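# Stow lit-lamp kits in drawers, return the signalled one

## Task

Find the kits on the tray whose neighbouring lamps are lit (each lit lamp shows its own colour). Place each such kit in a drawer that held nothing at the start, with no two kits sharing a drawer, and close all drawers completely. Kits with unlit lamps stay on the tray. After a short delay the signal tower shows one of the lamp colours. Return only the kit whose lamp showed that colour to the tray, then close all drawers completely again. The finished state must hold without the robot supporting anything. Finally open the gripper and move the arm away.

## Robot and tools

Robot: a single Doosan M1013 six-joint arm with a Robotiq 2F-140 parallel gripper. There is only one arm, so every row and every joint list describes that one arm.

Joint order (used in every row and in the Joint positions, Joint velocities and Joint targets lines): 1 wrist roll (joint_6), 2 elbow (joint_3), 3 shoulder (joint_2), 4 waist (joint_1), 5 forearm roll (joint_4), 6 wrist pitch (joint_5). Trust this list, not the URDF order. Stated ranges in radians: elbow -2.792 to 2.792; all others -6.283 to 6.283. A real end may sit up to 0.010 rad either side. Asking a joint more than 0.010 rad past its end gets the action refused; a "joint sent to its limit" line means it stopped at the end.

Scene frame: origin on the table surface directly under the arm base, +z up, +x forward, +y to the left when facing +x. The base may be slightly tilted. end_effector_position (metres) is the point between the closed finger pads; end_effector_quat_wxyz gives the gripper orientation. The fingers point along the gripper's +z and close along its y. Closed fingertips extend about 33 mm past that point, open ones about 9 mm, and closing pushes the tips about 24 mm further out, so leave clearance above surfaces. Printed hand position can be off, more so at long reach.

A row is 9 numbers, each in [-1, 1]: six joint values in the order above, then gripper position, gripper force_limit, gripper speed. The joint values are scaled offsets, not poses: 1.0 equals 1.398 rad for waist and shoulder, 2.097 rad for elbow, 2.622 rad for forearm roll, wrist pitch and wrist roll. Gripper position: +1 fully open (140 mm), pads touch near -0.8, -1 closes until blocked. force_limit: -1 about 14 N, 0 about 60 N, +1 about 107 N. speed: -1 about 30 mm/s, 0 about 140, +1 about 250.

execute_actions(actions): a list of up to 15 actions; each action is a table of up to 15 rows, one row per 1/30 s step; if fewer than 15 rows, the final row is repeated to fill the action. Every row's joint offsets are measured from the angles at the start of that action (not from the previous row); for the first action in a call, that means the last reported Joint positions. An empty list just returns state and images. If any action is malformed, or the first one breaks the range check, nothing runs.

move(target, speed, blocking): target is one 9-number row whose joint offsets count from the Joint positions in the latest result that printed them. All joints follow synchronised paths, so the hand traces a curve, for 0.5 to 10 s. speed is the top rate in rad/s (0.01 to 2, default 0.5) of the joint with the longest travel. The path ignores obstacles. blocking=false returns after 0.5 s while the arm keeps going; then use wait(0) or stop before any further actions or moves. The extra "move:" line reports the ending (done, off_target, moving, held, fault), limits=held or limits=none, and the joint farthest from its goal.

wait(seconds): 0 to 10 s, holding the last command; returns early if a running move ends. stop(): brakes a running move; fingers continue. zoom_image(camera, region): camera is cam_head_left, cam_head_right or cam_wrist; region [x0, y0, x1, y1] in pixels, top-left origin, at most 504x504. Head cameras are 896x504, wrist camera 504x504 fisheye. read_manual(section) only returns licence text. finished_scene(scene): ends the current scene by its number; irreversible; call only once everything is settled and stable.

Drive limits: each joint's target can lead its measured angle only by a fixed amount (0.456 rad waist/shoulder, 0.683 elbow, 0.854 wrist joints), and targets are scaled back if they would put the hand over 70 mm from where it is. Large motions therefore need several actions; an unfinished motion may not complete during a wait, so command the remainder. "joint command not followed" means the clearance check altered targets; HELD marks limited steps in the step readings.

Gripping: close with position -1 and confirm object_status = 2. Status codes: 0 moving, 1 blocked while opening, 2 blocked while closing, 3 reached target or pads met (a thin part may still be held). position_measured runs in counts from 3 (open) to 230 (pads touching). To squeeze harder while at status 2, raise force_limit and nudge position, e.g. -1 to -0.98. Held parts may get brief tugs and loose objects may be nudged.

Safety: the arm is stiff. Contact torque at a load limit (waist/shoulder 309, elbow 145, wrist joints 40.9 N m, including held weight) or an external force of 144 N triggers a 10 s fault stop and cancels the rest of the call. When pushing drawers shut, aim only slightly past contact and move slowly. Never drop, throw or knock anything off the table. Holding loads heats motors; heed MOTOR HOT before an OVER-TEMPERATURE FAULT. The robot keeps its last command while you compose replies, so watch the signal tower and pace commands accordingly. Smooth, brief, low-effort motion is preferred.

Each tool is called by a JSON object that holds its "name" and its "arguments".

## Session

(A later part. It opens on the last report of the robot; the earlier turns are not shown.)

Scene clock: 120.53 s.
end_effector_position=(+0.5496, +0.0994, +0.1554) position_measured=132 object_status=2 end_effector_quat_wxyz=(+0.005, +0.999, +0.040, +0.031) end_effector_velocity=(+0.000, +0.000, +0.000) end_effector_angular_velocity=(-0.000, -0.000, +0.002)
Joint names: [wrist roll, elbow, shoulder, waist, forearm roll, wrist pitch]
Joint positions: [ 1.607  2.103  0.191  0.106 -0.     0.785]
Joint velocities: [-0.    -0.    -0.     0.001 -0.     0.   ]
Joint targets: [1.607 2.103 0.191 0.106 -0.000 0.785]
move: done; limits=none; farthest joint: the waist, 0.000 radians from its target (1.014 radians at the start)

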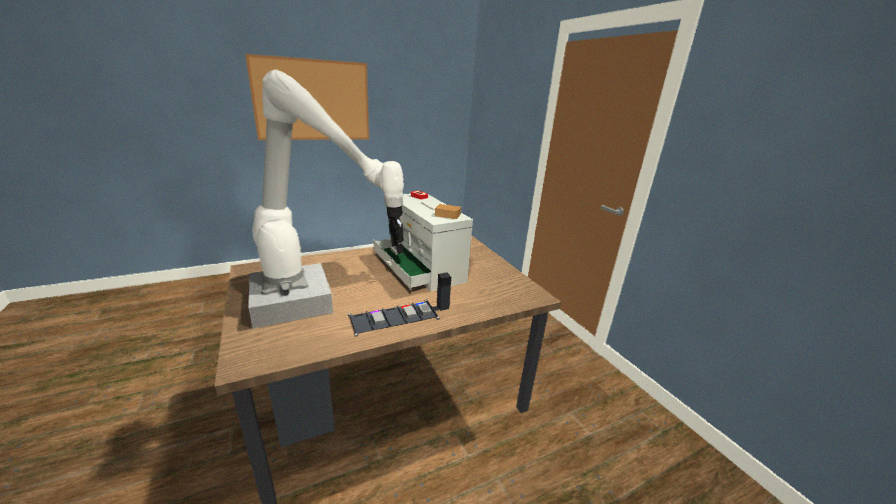

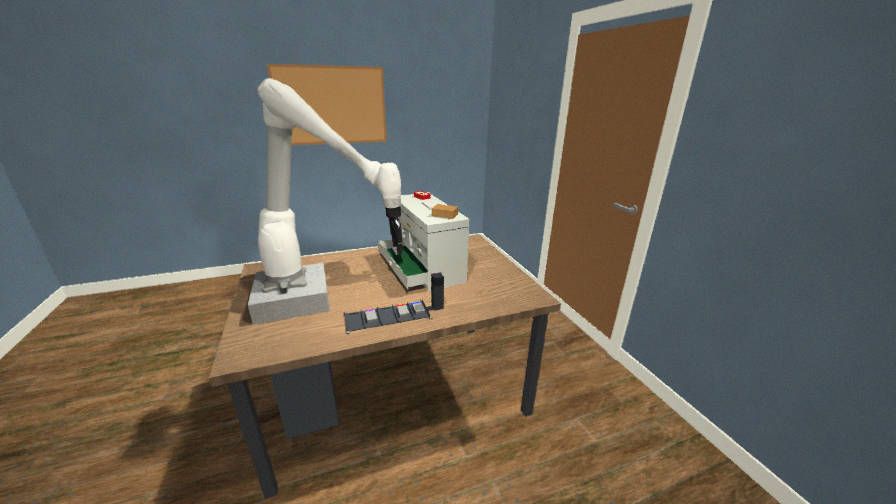

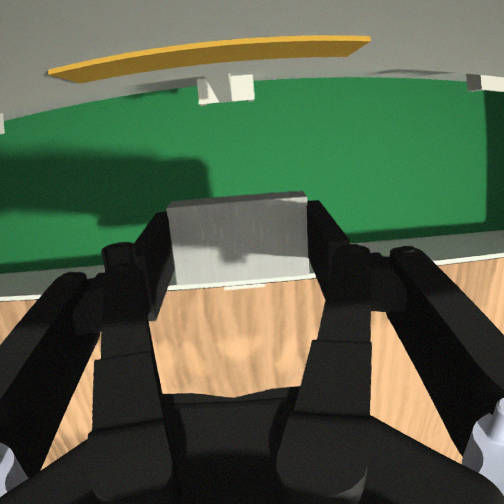

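{"name": "move", "arguments": {"target": [0,0.0258,0.0786,0,0,-0.0625,-1,0,-0.4], "speed": 0.3}}

{"name": "execute_actions", "arguments": {"actions": [[[0,0,0,0,0,0,0.3,0,-0.2]],[[0,-0.0258,-0.0786,0,0,0.0625,0.3,0,0]]]}}

{"name": "move", "arguments": {"target": [0,0.2647,-0.2361,0.003,0,-0.3612,0.3,0,0], "speed": 1.5}}

{"name": "move", "arguments": {"target": [0,0.0262,0.2278,0,0,-0.1429,0.3,0,0], "speed": 0.8}}

Scene clock: 126.53 s.
end_effector_position=(+0.5497, +0.0983, +0.0754) position_measured=132 object_status=2 end_effector_quat_wxyz=(+0.005, +0.999, +0.040, +0.031) end_effector_velocity=(-0.000, -0.000, -0.001) end_effector_angular_velocity=(-0.000, +0.001, +0.001)
Joint names: [wrist roll, elbow, shoulder, waist, forearm roll, wrist pitch]
Joint positions: [ 1.607  2.157  0.301  0.106 -0.     0.622]
Joint velocities: [-0.001  0.     0.002 -0.    -0.    -0.001]
Joint targets: [1.607 2.157 0.301 0.106 -0.000 0.622]
move: done; limits=none; farthest joint: the waist, 0.000 radians from its target (0.000 radians at the start)

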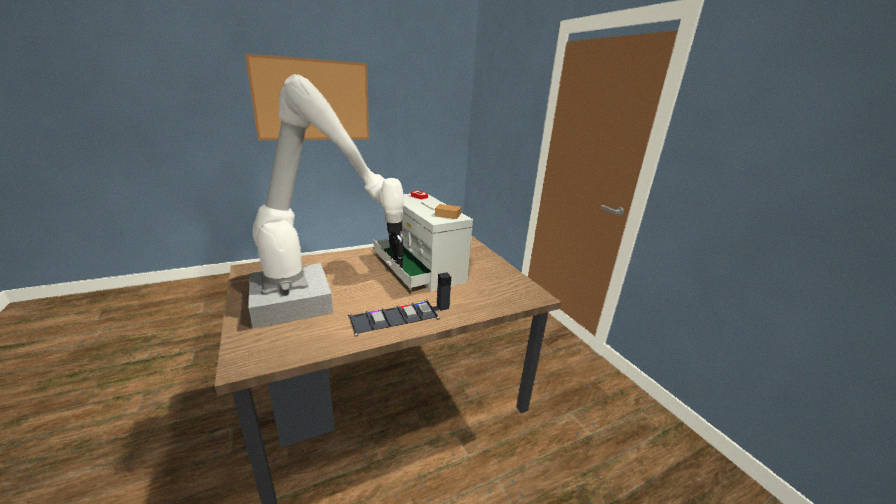

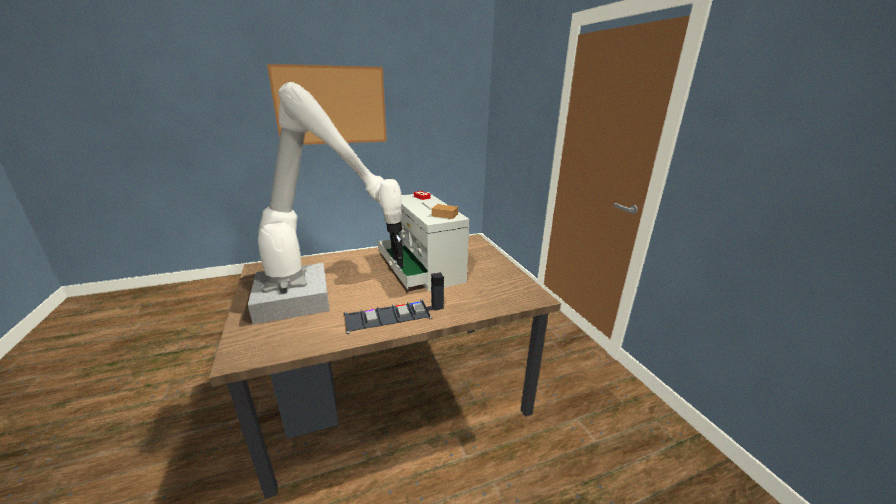

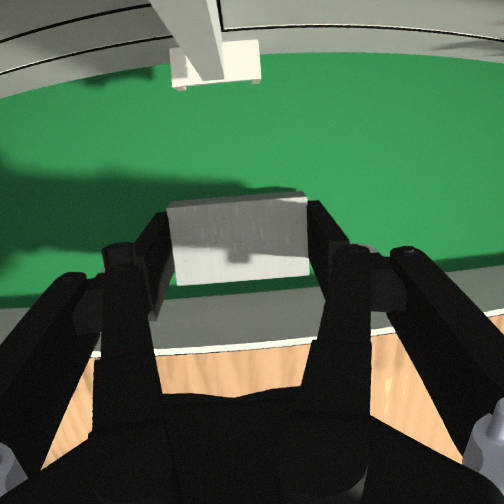

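Scene clock: 127.53 s.
end_effector_position=(+0.5496, +0.0994, +0.1553) position_measured=91 object_status=3 end_effector_quat_wxyz=(+0.005, +0.999, +0.040, +0.031) end_effector_velocity=(+0.000, +0.000, +0.001) end_effector_angular_velocity=(+0.001, -0.001, -0.001)
Joint names: [wrist roll, elbow, shoulder, waist, forearm roll, wrist pitch]
Joint positions: [ 1.607  2.103  0.191  0.106 -0.     0.785]
Joint velocities: [ 0.    -0.001 -0.001 -0.     0.002  0.001]
Joint targets: [1.607 2.103 0.191 0.106 -0.000 0.785]
Step readings (joint positions; steps 1 to 15: 1st action; 16 to 30: 2nd action):
0: [1.607 2.157 0.301 0.106 -0.000 0.622]
1: [1.607 2.157 0.301 0.106 -0.000 0.622]
2: [1.607 2.157 0.301 0.106 -0.000 0.622]
4: [1.607 2.157 0.301 0.106 -0.000 0.622]
8: [1.607 2.157 0.301 0.106 -0.000 0.622]
15: [1.607 2.157 0.301 0.106 -0.000 0.622]
16: [1.607 2.157 0.300 0.106 -0.000 0.622]
17: [1.607 2.154 0.295 0.106 -0.000 0.632]
19: [1.607 2.137 0.260 0.106 -0.000 0.684]
23: [1.607 2.105 0.194 0.106 -0.000 0.780]
30: Joint positions above

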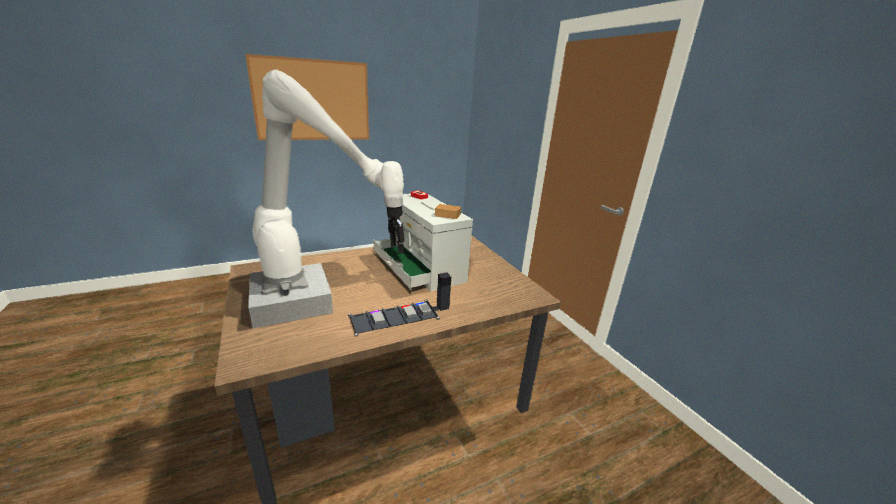

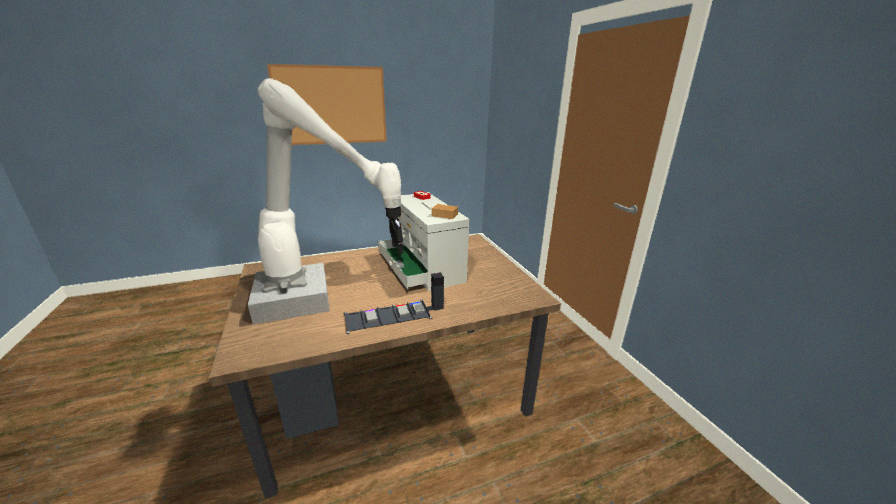

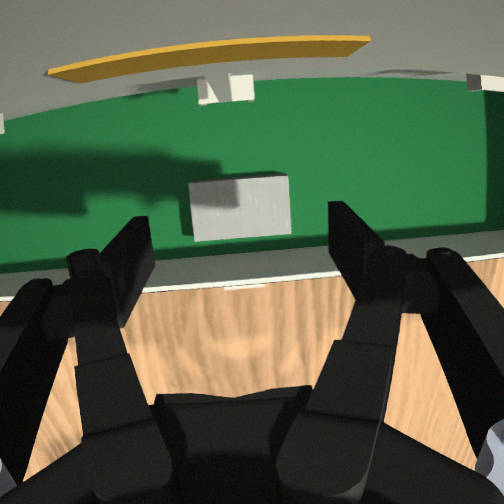

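Scene clock: 128.80 s.
end_effector_position=(+0.4671, +0.0921, +0.1728) position_measured=91 object_status=3 end_effector_quat_wxyz=(-0.023, +0.923, +0.042, +0.381) end_effector_velocity=(+0.000, +0.000, +0.000) end_effector_angular_velocity=(-0.000, -0.002, +0.001)
Joint names: [wrist roll, elbow, shoulder, waist, forearm roll, wrist pitch]
Joint positions: [ 1.607  2.658 -0.139  0.11  -0.    -0.161]
Joint velocities: [-0.     0.001 -0.001  0.    -0.001 -0.002]
Joint targets: [1.607 2.658 -0.139 0.110 -0.000 -0.161]
move: done; limits=none; farthest joint: the waist, 0.000 radians from its target (0.004 radians at the start)

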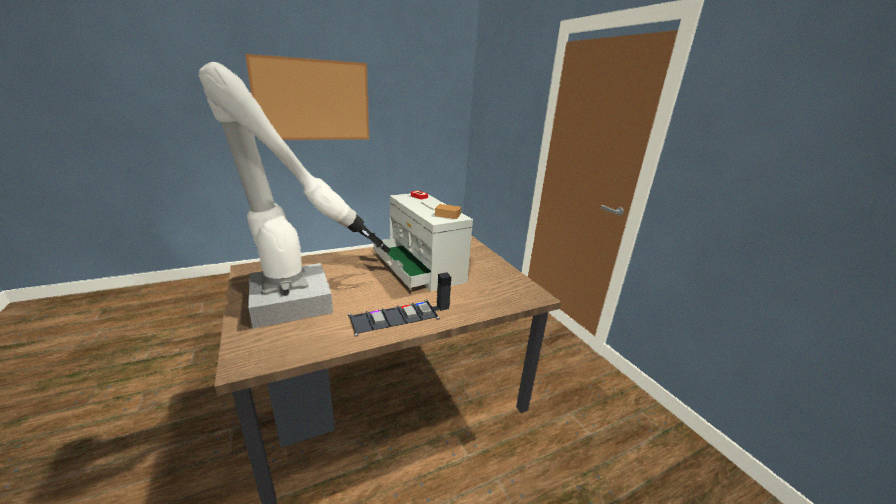

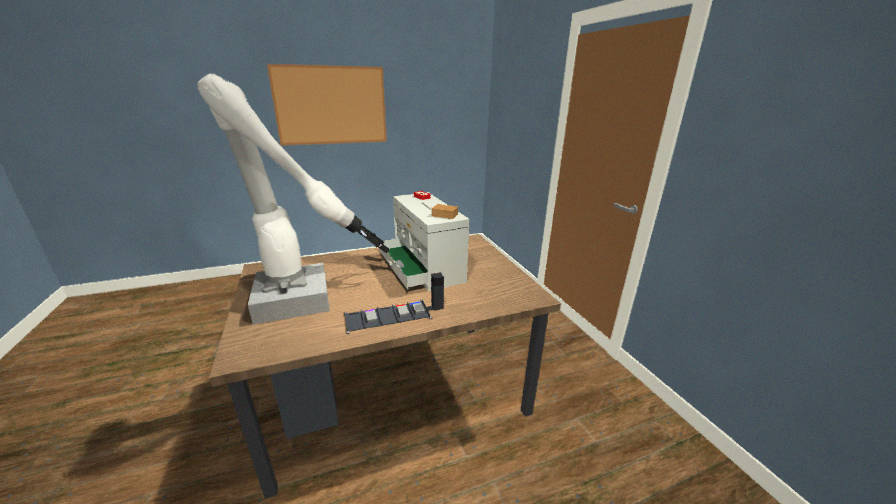

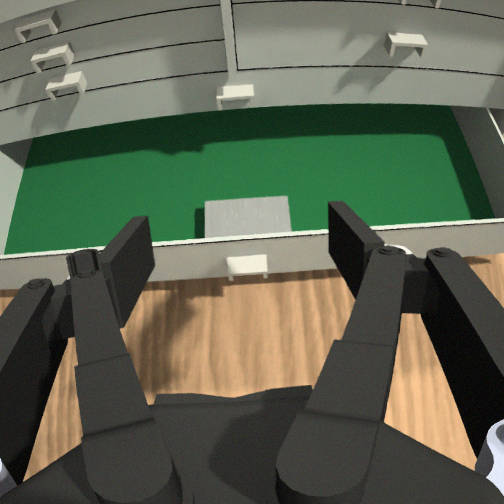

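Scene clock: 129.77 s.
end_effector_position=(+0.4759, +0.0919, +0.0816) position_measured=91 object_status=3 end_effector_quat_wxyz=(-0.023, +0.923, +0.042, +0.382) end_effector_velocity=(-0.000, -0.000, -0.000) end_effector_angular_velocity=(+0.001, +0.000, -0.002)
Joint names: [wrist roll, elbow, shoulder, waist, forearm roll, wrist pitch]
Joint positions: [ 1.607  2.713  0.18   0.11  -0.    -0.536]
Joint velocities: [ 0.001  0.     0.001 -0.     0.001 -0.001]
Joint targets: [1.607 2.713 0.180 0.110 -0.000 -0.536]
move: done; limits=none; farthest joint: the waist, 0.000 radians from its target (0.000 radians at the start)

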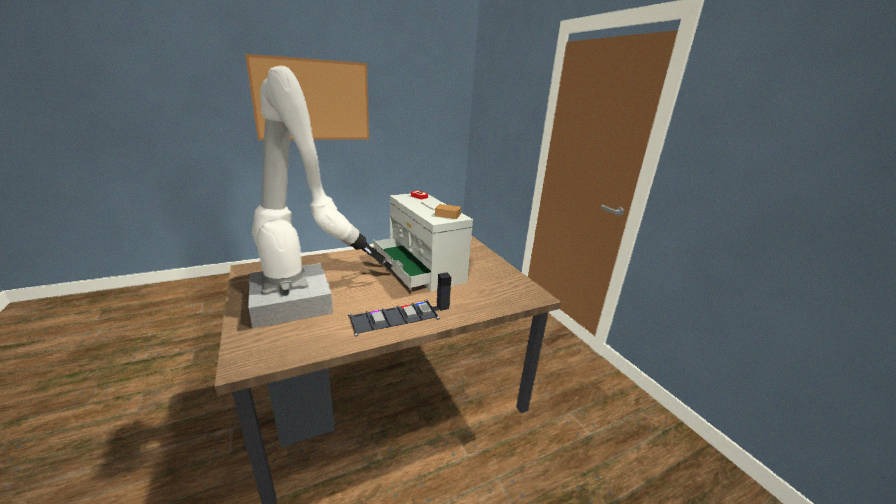

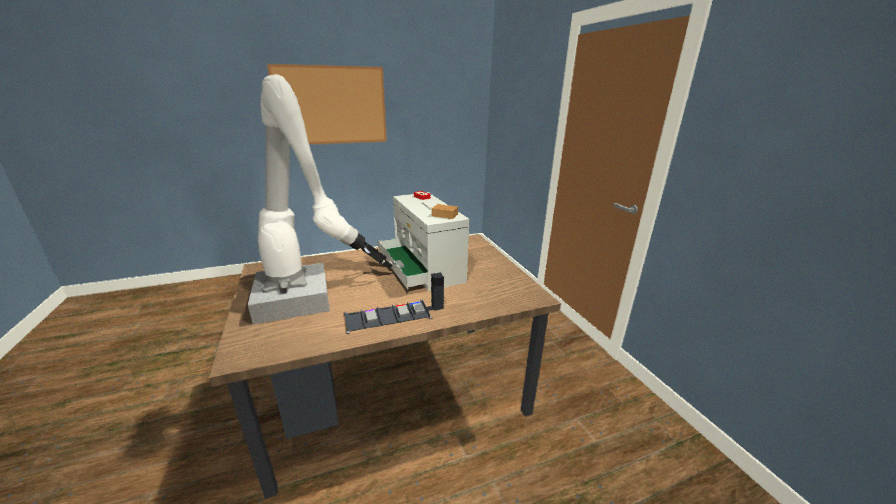

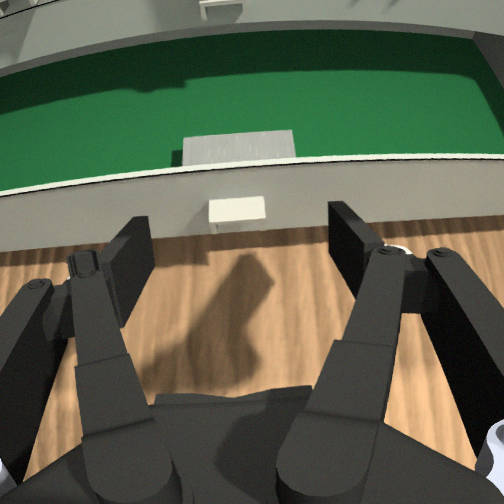

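{"name": "move", "arguments": {"target": [0,-0.1029,0.0818,-0.005,0,0.0383,-0.22,0,0.3], "speed": 0.25}}

{"name": "move", "arguments": {"target": [0,0.0535,-0.0419,0,0,-0.0204,-0.22,0,0.3], "speed": 0.5}}

{"name": "move", "arguments": {"target": [-0.8918,-0.0351,-0.1853,-0.2695,0.7761,0.2908,-0.22,0,0.3], "speed": 2}}

Scene clock: 142.00 s.
end_effector_position=(+0.5990, +0.1024, +0.0820) position_measured=157 object_status=3 end_effector_quat_wxyz=(-0.022, +0.923, +0.038, +0.382) end_effector_velocity=(+0.000, -0.000, -0.000) end_effector_angular_velocity=(-0.001, +0.000, +0.000)
Joint names: [wrist roll, elbow, shoulder, waist, forearm roll, wrist pitch]
Joint positions: [ 1.607  2.497  0.294  0.103 -0.    -0.436]
Joint velocities: [-0.001 -0.001  0.001 -0.     0.     0.001]
Joint targets: [1.607 2.497 0.294 0.103 -0.000 -0.436]
move: done; limits=none; farthest joint: the waist, 0.000 radians from its target (0.007 radians at the start)

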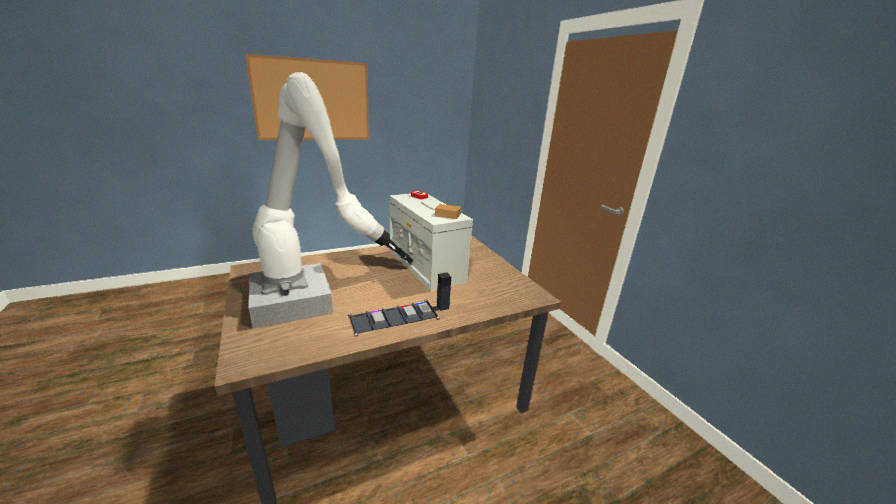

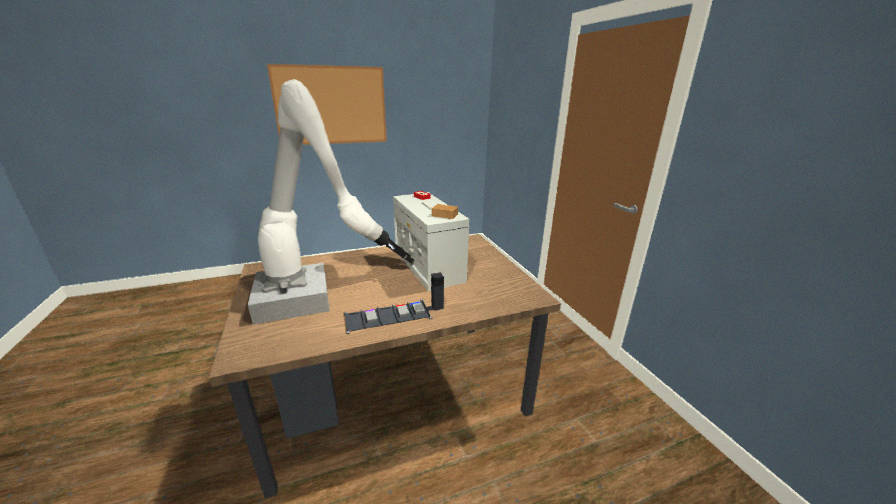

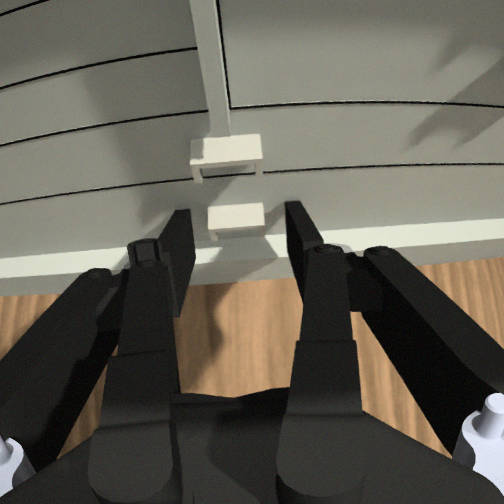

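Scene clock: 142.80 s.
end_effector_position=(+0.5359, +0.0953, +0.0819) position_measured=157 object_status=3 end_effector_quat_wxyz=(-0.022, +0.923, +0.038, +0.382) end_effector_velocity=(-0.000, -0.000, +0.000) end_effector_angular_velocity=(+0.001, -0.000, -0.001)
Joint names: [wrist roll, elbow, shoulder, waist, forearm roll, wrist pitch]
Joint positions: [ 1.607  2.61   0.235  0.103 -0.    -0.489]
Joint velocities: [ 0.001  0.001 -0.001  0.     0.001 -0.   ]
Joint targets: [1.607 2.610 0.235 0.103 -0.000 -0.489]
move: done; limits=none; farthest joint: the waist, 0.000 radians from its target (0.000 radians at the start)

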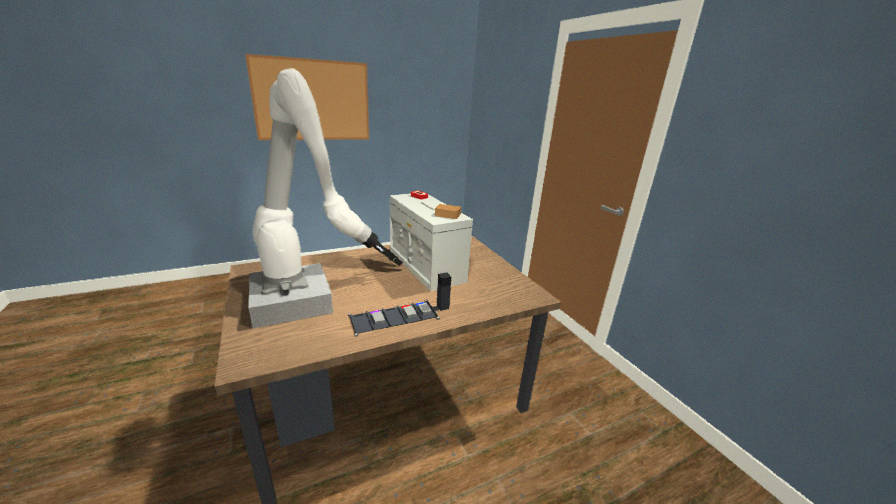

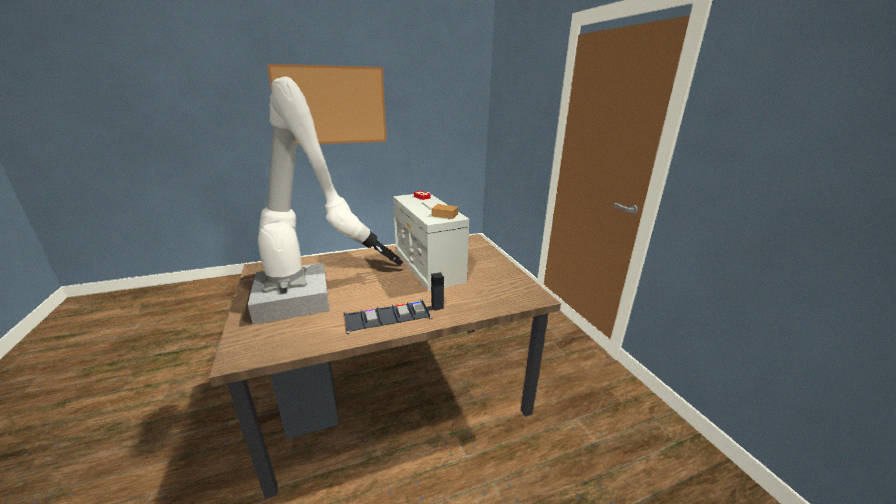

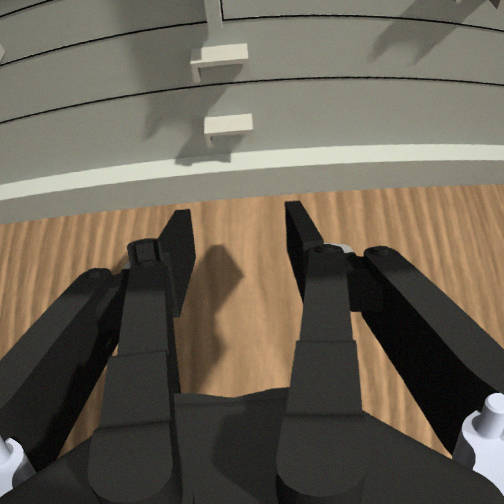

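Scene clock: 144.73 s.
end_effector_position=(+0.5465, -0.0276, +0.1831) position_measured=157 object_status=3 end_effector_quat_wxyz=(-0.009, +0.923, +0.042, +0.383) end_effector_velocity=(+0.000, -0.000, +0.001) end_effector_angular_velocity=(-0.001, -0.001, +0.000)
Joint names: [wrist roll, elbow, shoulder, waist, forearm roll, wrist pitch]
Joint positions: [-0.731  2.536 -0.024 -0.274  2.034  0.273]
Joint velocities: [-0.002 -0.    -0.001 -0.     0.001 -0.   ]
Joint targets: [-0.731 2.536 -0.024 -0.274 2.034 0.273]
move: done; limits=none; farthest joint: the waist, 0.000 radians from its target (0.377 radians at the start)

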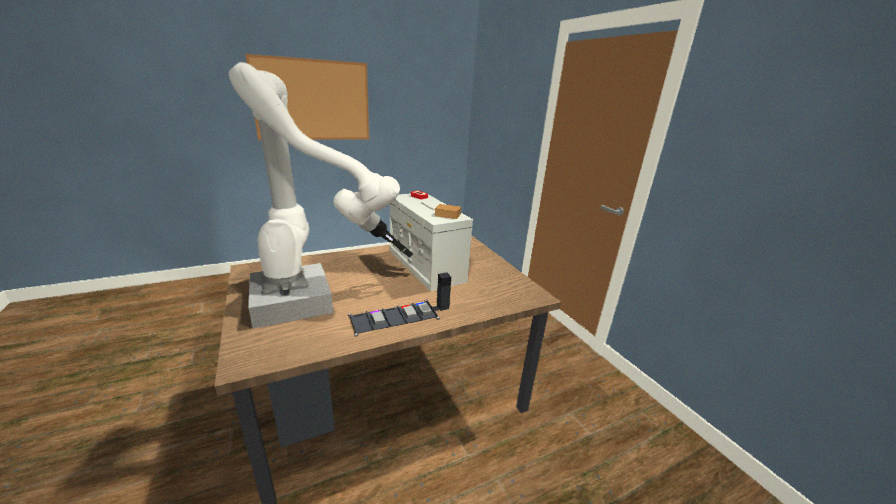

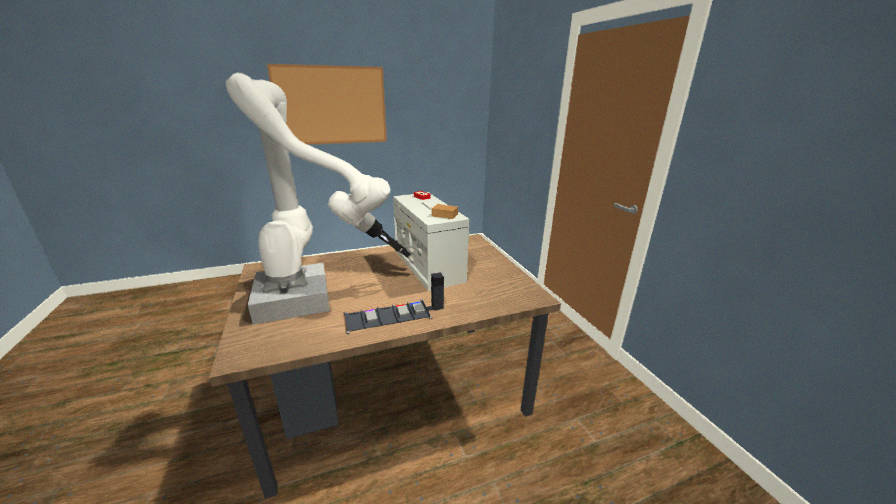

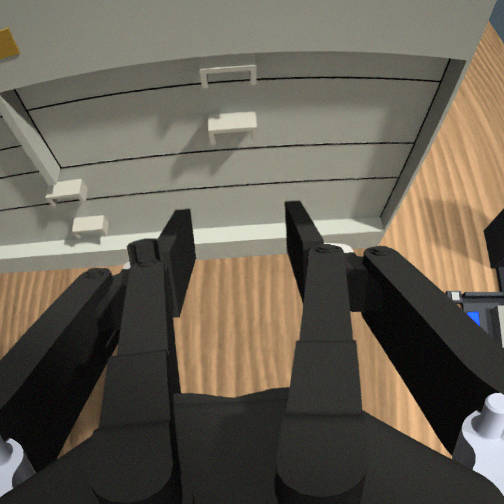

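{"name": "move", "arguments": {"target": [-0.0186,-0.0457,0.0658,0.0374,0.035,-0.0116,-0.22,0,0], "speed": 0.3}}

Scene clock: 148.13 s.
end_effector_position=(+0.6061, -0.0242, +0.1832) position_measured=157 object_status=3 end_effector_quat_wxyz=(-0.009, +0.923, +0.041, +0.383) end_effector_velocity=(+0.000, +0.000, -0.000) end_effector_angular_velocity=(+0.001, +0.000, +0.000)
Joint names: [wrist roll, elbow, shoulder, waist, forearm roll, wrist pitch]
Joint positions: [-0.78   2.44   0.068 -0.221  2.126  0.243]
Joint velocities: [ 0.001 -0.001  0.001  0.    -0.     0.   ]
Joint targets: [-0.780 2.440 0.068 -0.221 2.126 0.243]
move: done; limits=none; farthest joint: the waist, 0.000 radians from its target (0.052 radians at the start)

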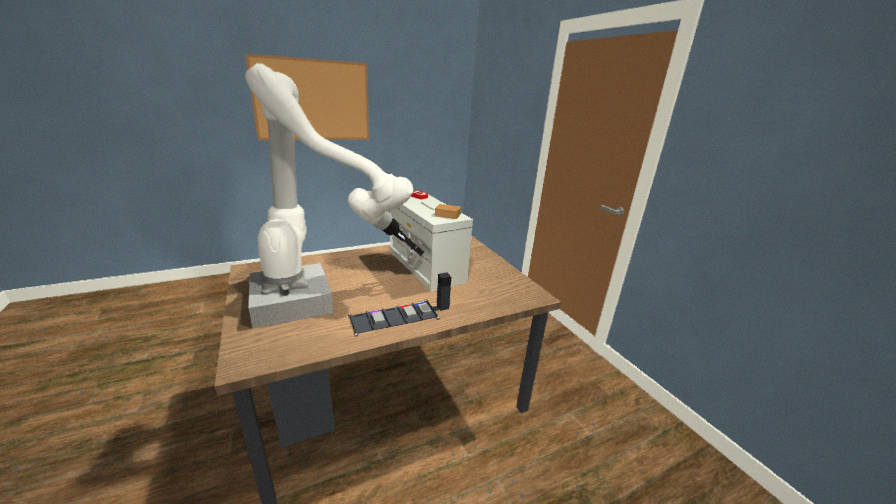

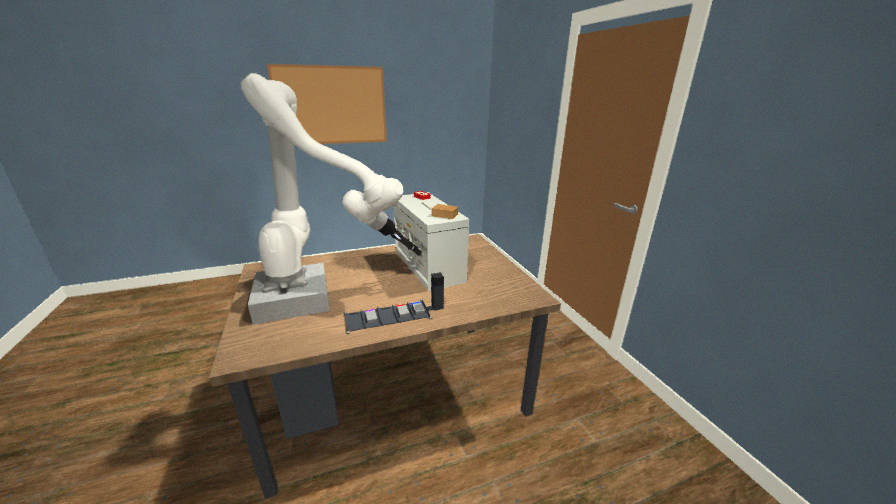

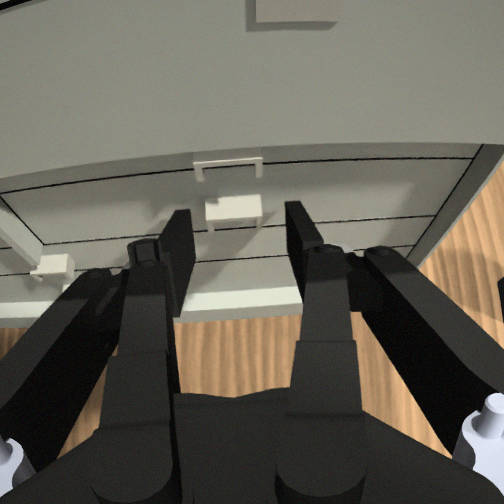

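{"name": "execute_actions", "arguments": {"actions": [[[0,-0.0008,0.0011,0.0022,0,0,-1,0,-0.5]]]}}

{"name": "move", "arguments": {"target": [0.0186,0.0457,-0.0658,-0.0394,-0.035,0.0116,-1,0,0], "speed": 0.27}}

Scene clock: 150.40 s.
end_effector_position=(+0.6072, -0.0225, +0.1832) position_measured=193 object_status=2 end_effector_quat_wxyz=(-0.009, +0.923, +0.042, +0.383) end_effector_velocity=(-0.000, -0.000, -0.000) end_effector_angular_velocity=(-0.002, +0.000, +0.001)
Joint names: [wrist roll, elbow, shoulder, waist, forearm roll, wrist pitch]
Joint positions: [-0.78   2.438  0.07  -0.218  2.126  0.243]
Joint velocities: [-0.002 -0.    -0.    -0.    -0.    -0.001]
Joint targets: [-0.780 2.438 0.070 -0.218 2.126 0.243]
Step readings (joint positions):
0: [-0.780 2.440 0.068 -0.221 2.126 0.243]
1: [-0.780 2.440 0.069 -0.221 2.126 0.243]
2: [-0.780 2.439 0.069 -0.220 2.126 0.243]
4: [-0.780 2.439 0.070 -0.219 2.126 0.243]
8: [-0.780 2.438 0.070 -0.218 2.126 0.243]
15: Joint positions above

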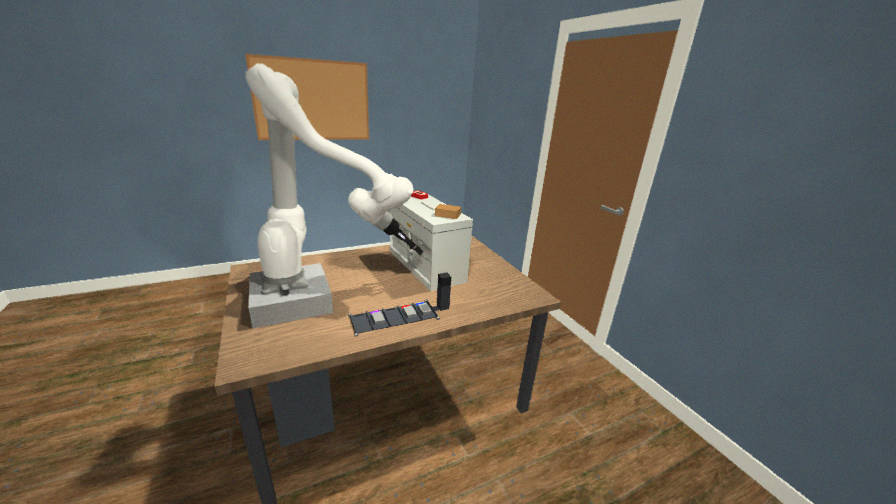

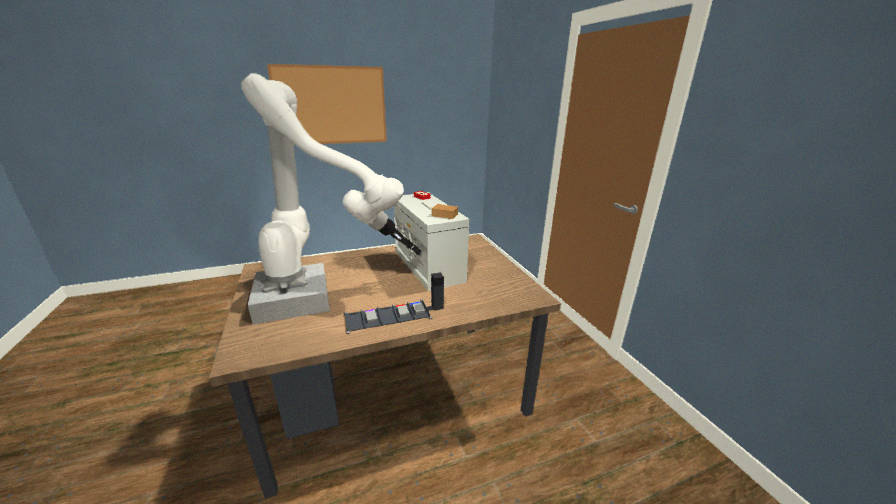

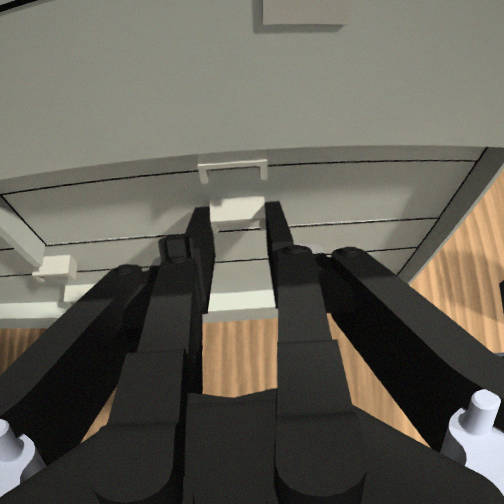

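Scene clock: 151.20 s.
end_effector_position=(+0.5476, -0.0277, +0.1833) position_measured=193 object_status=2 end_effector_quat_wxyz=(-0.009, +0.923, +0.042, +0.383) end_effector_velocity=(-0.001, +0.000, -0.000) end_effector_angular_velocity=(+0.000, +0.000, +0.001)
Joint names: [wrist roll, elbow, shoulder, waist, forearm roll, wrist pitch]
Joint positions: [-0.731  2.534 -0.022 -0.273  2.034  0.273]
Joint velocities: [-0.     0.001 -0.    -0.    -0.     0.001]
Joint targets: [-0.731 2.534 -0.022 -0.273 2.034 0.273]
move: done; limits=none; farthest joint: the waist, 0.000 radians from its target (0.055 radians at the start)

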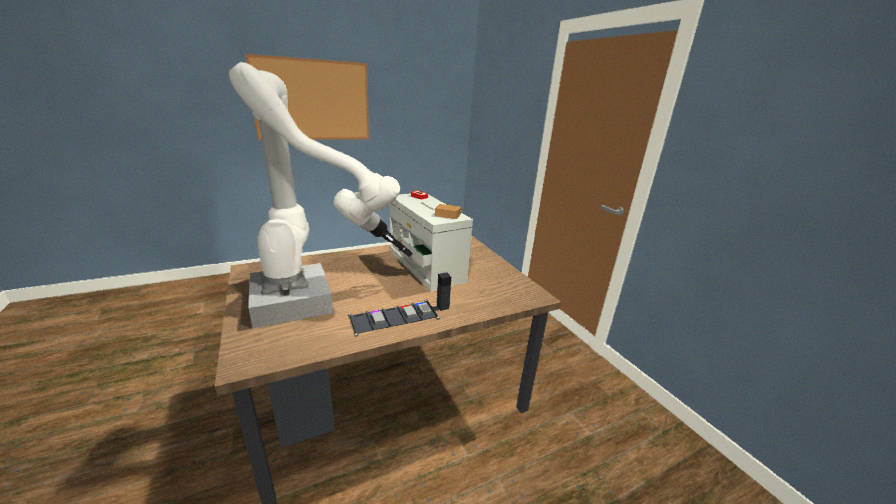

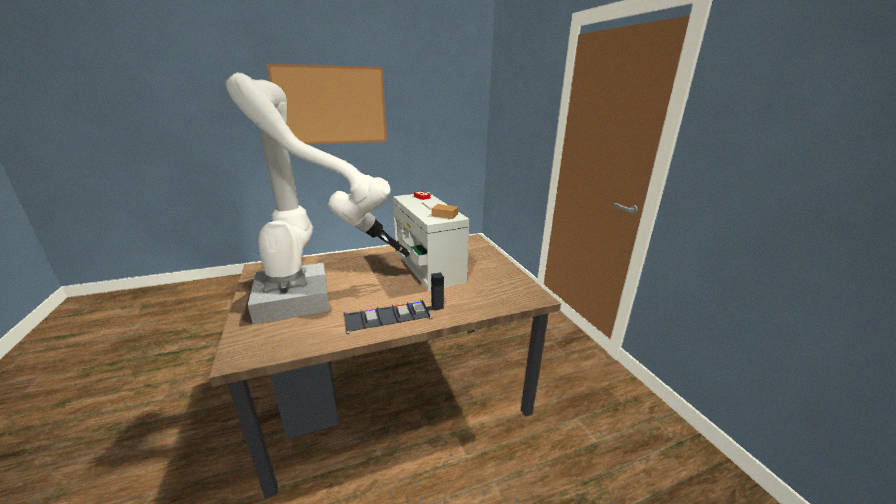

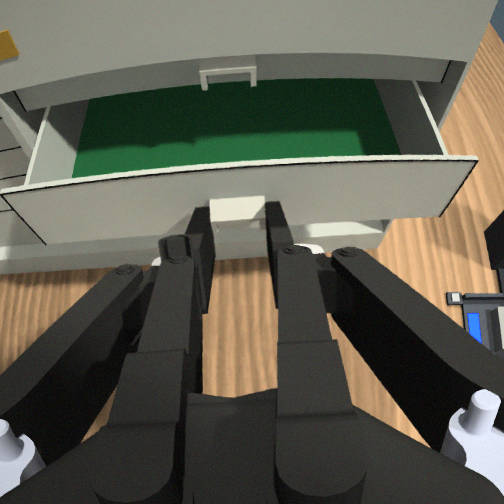

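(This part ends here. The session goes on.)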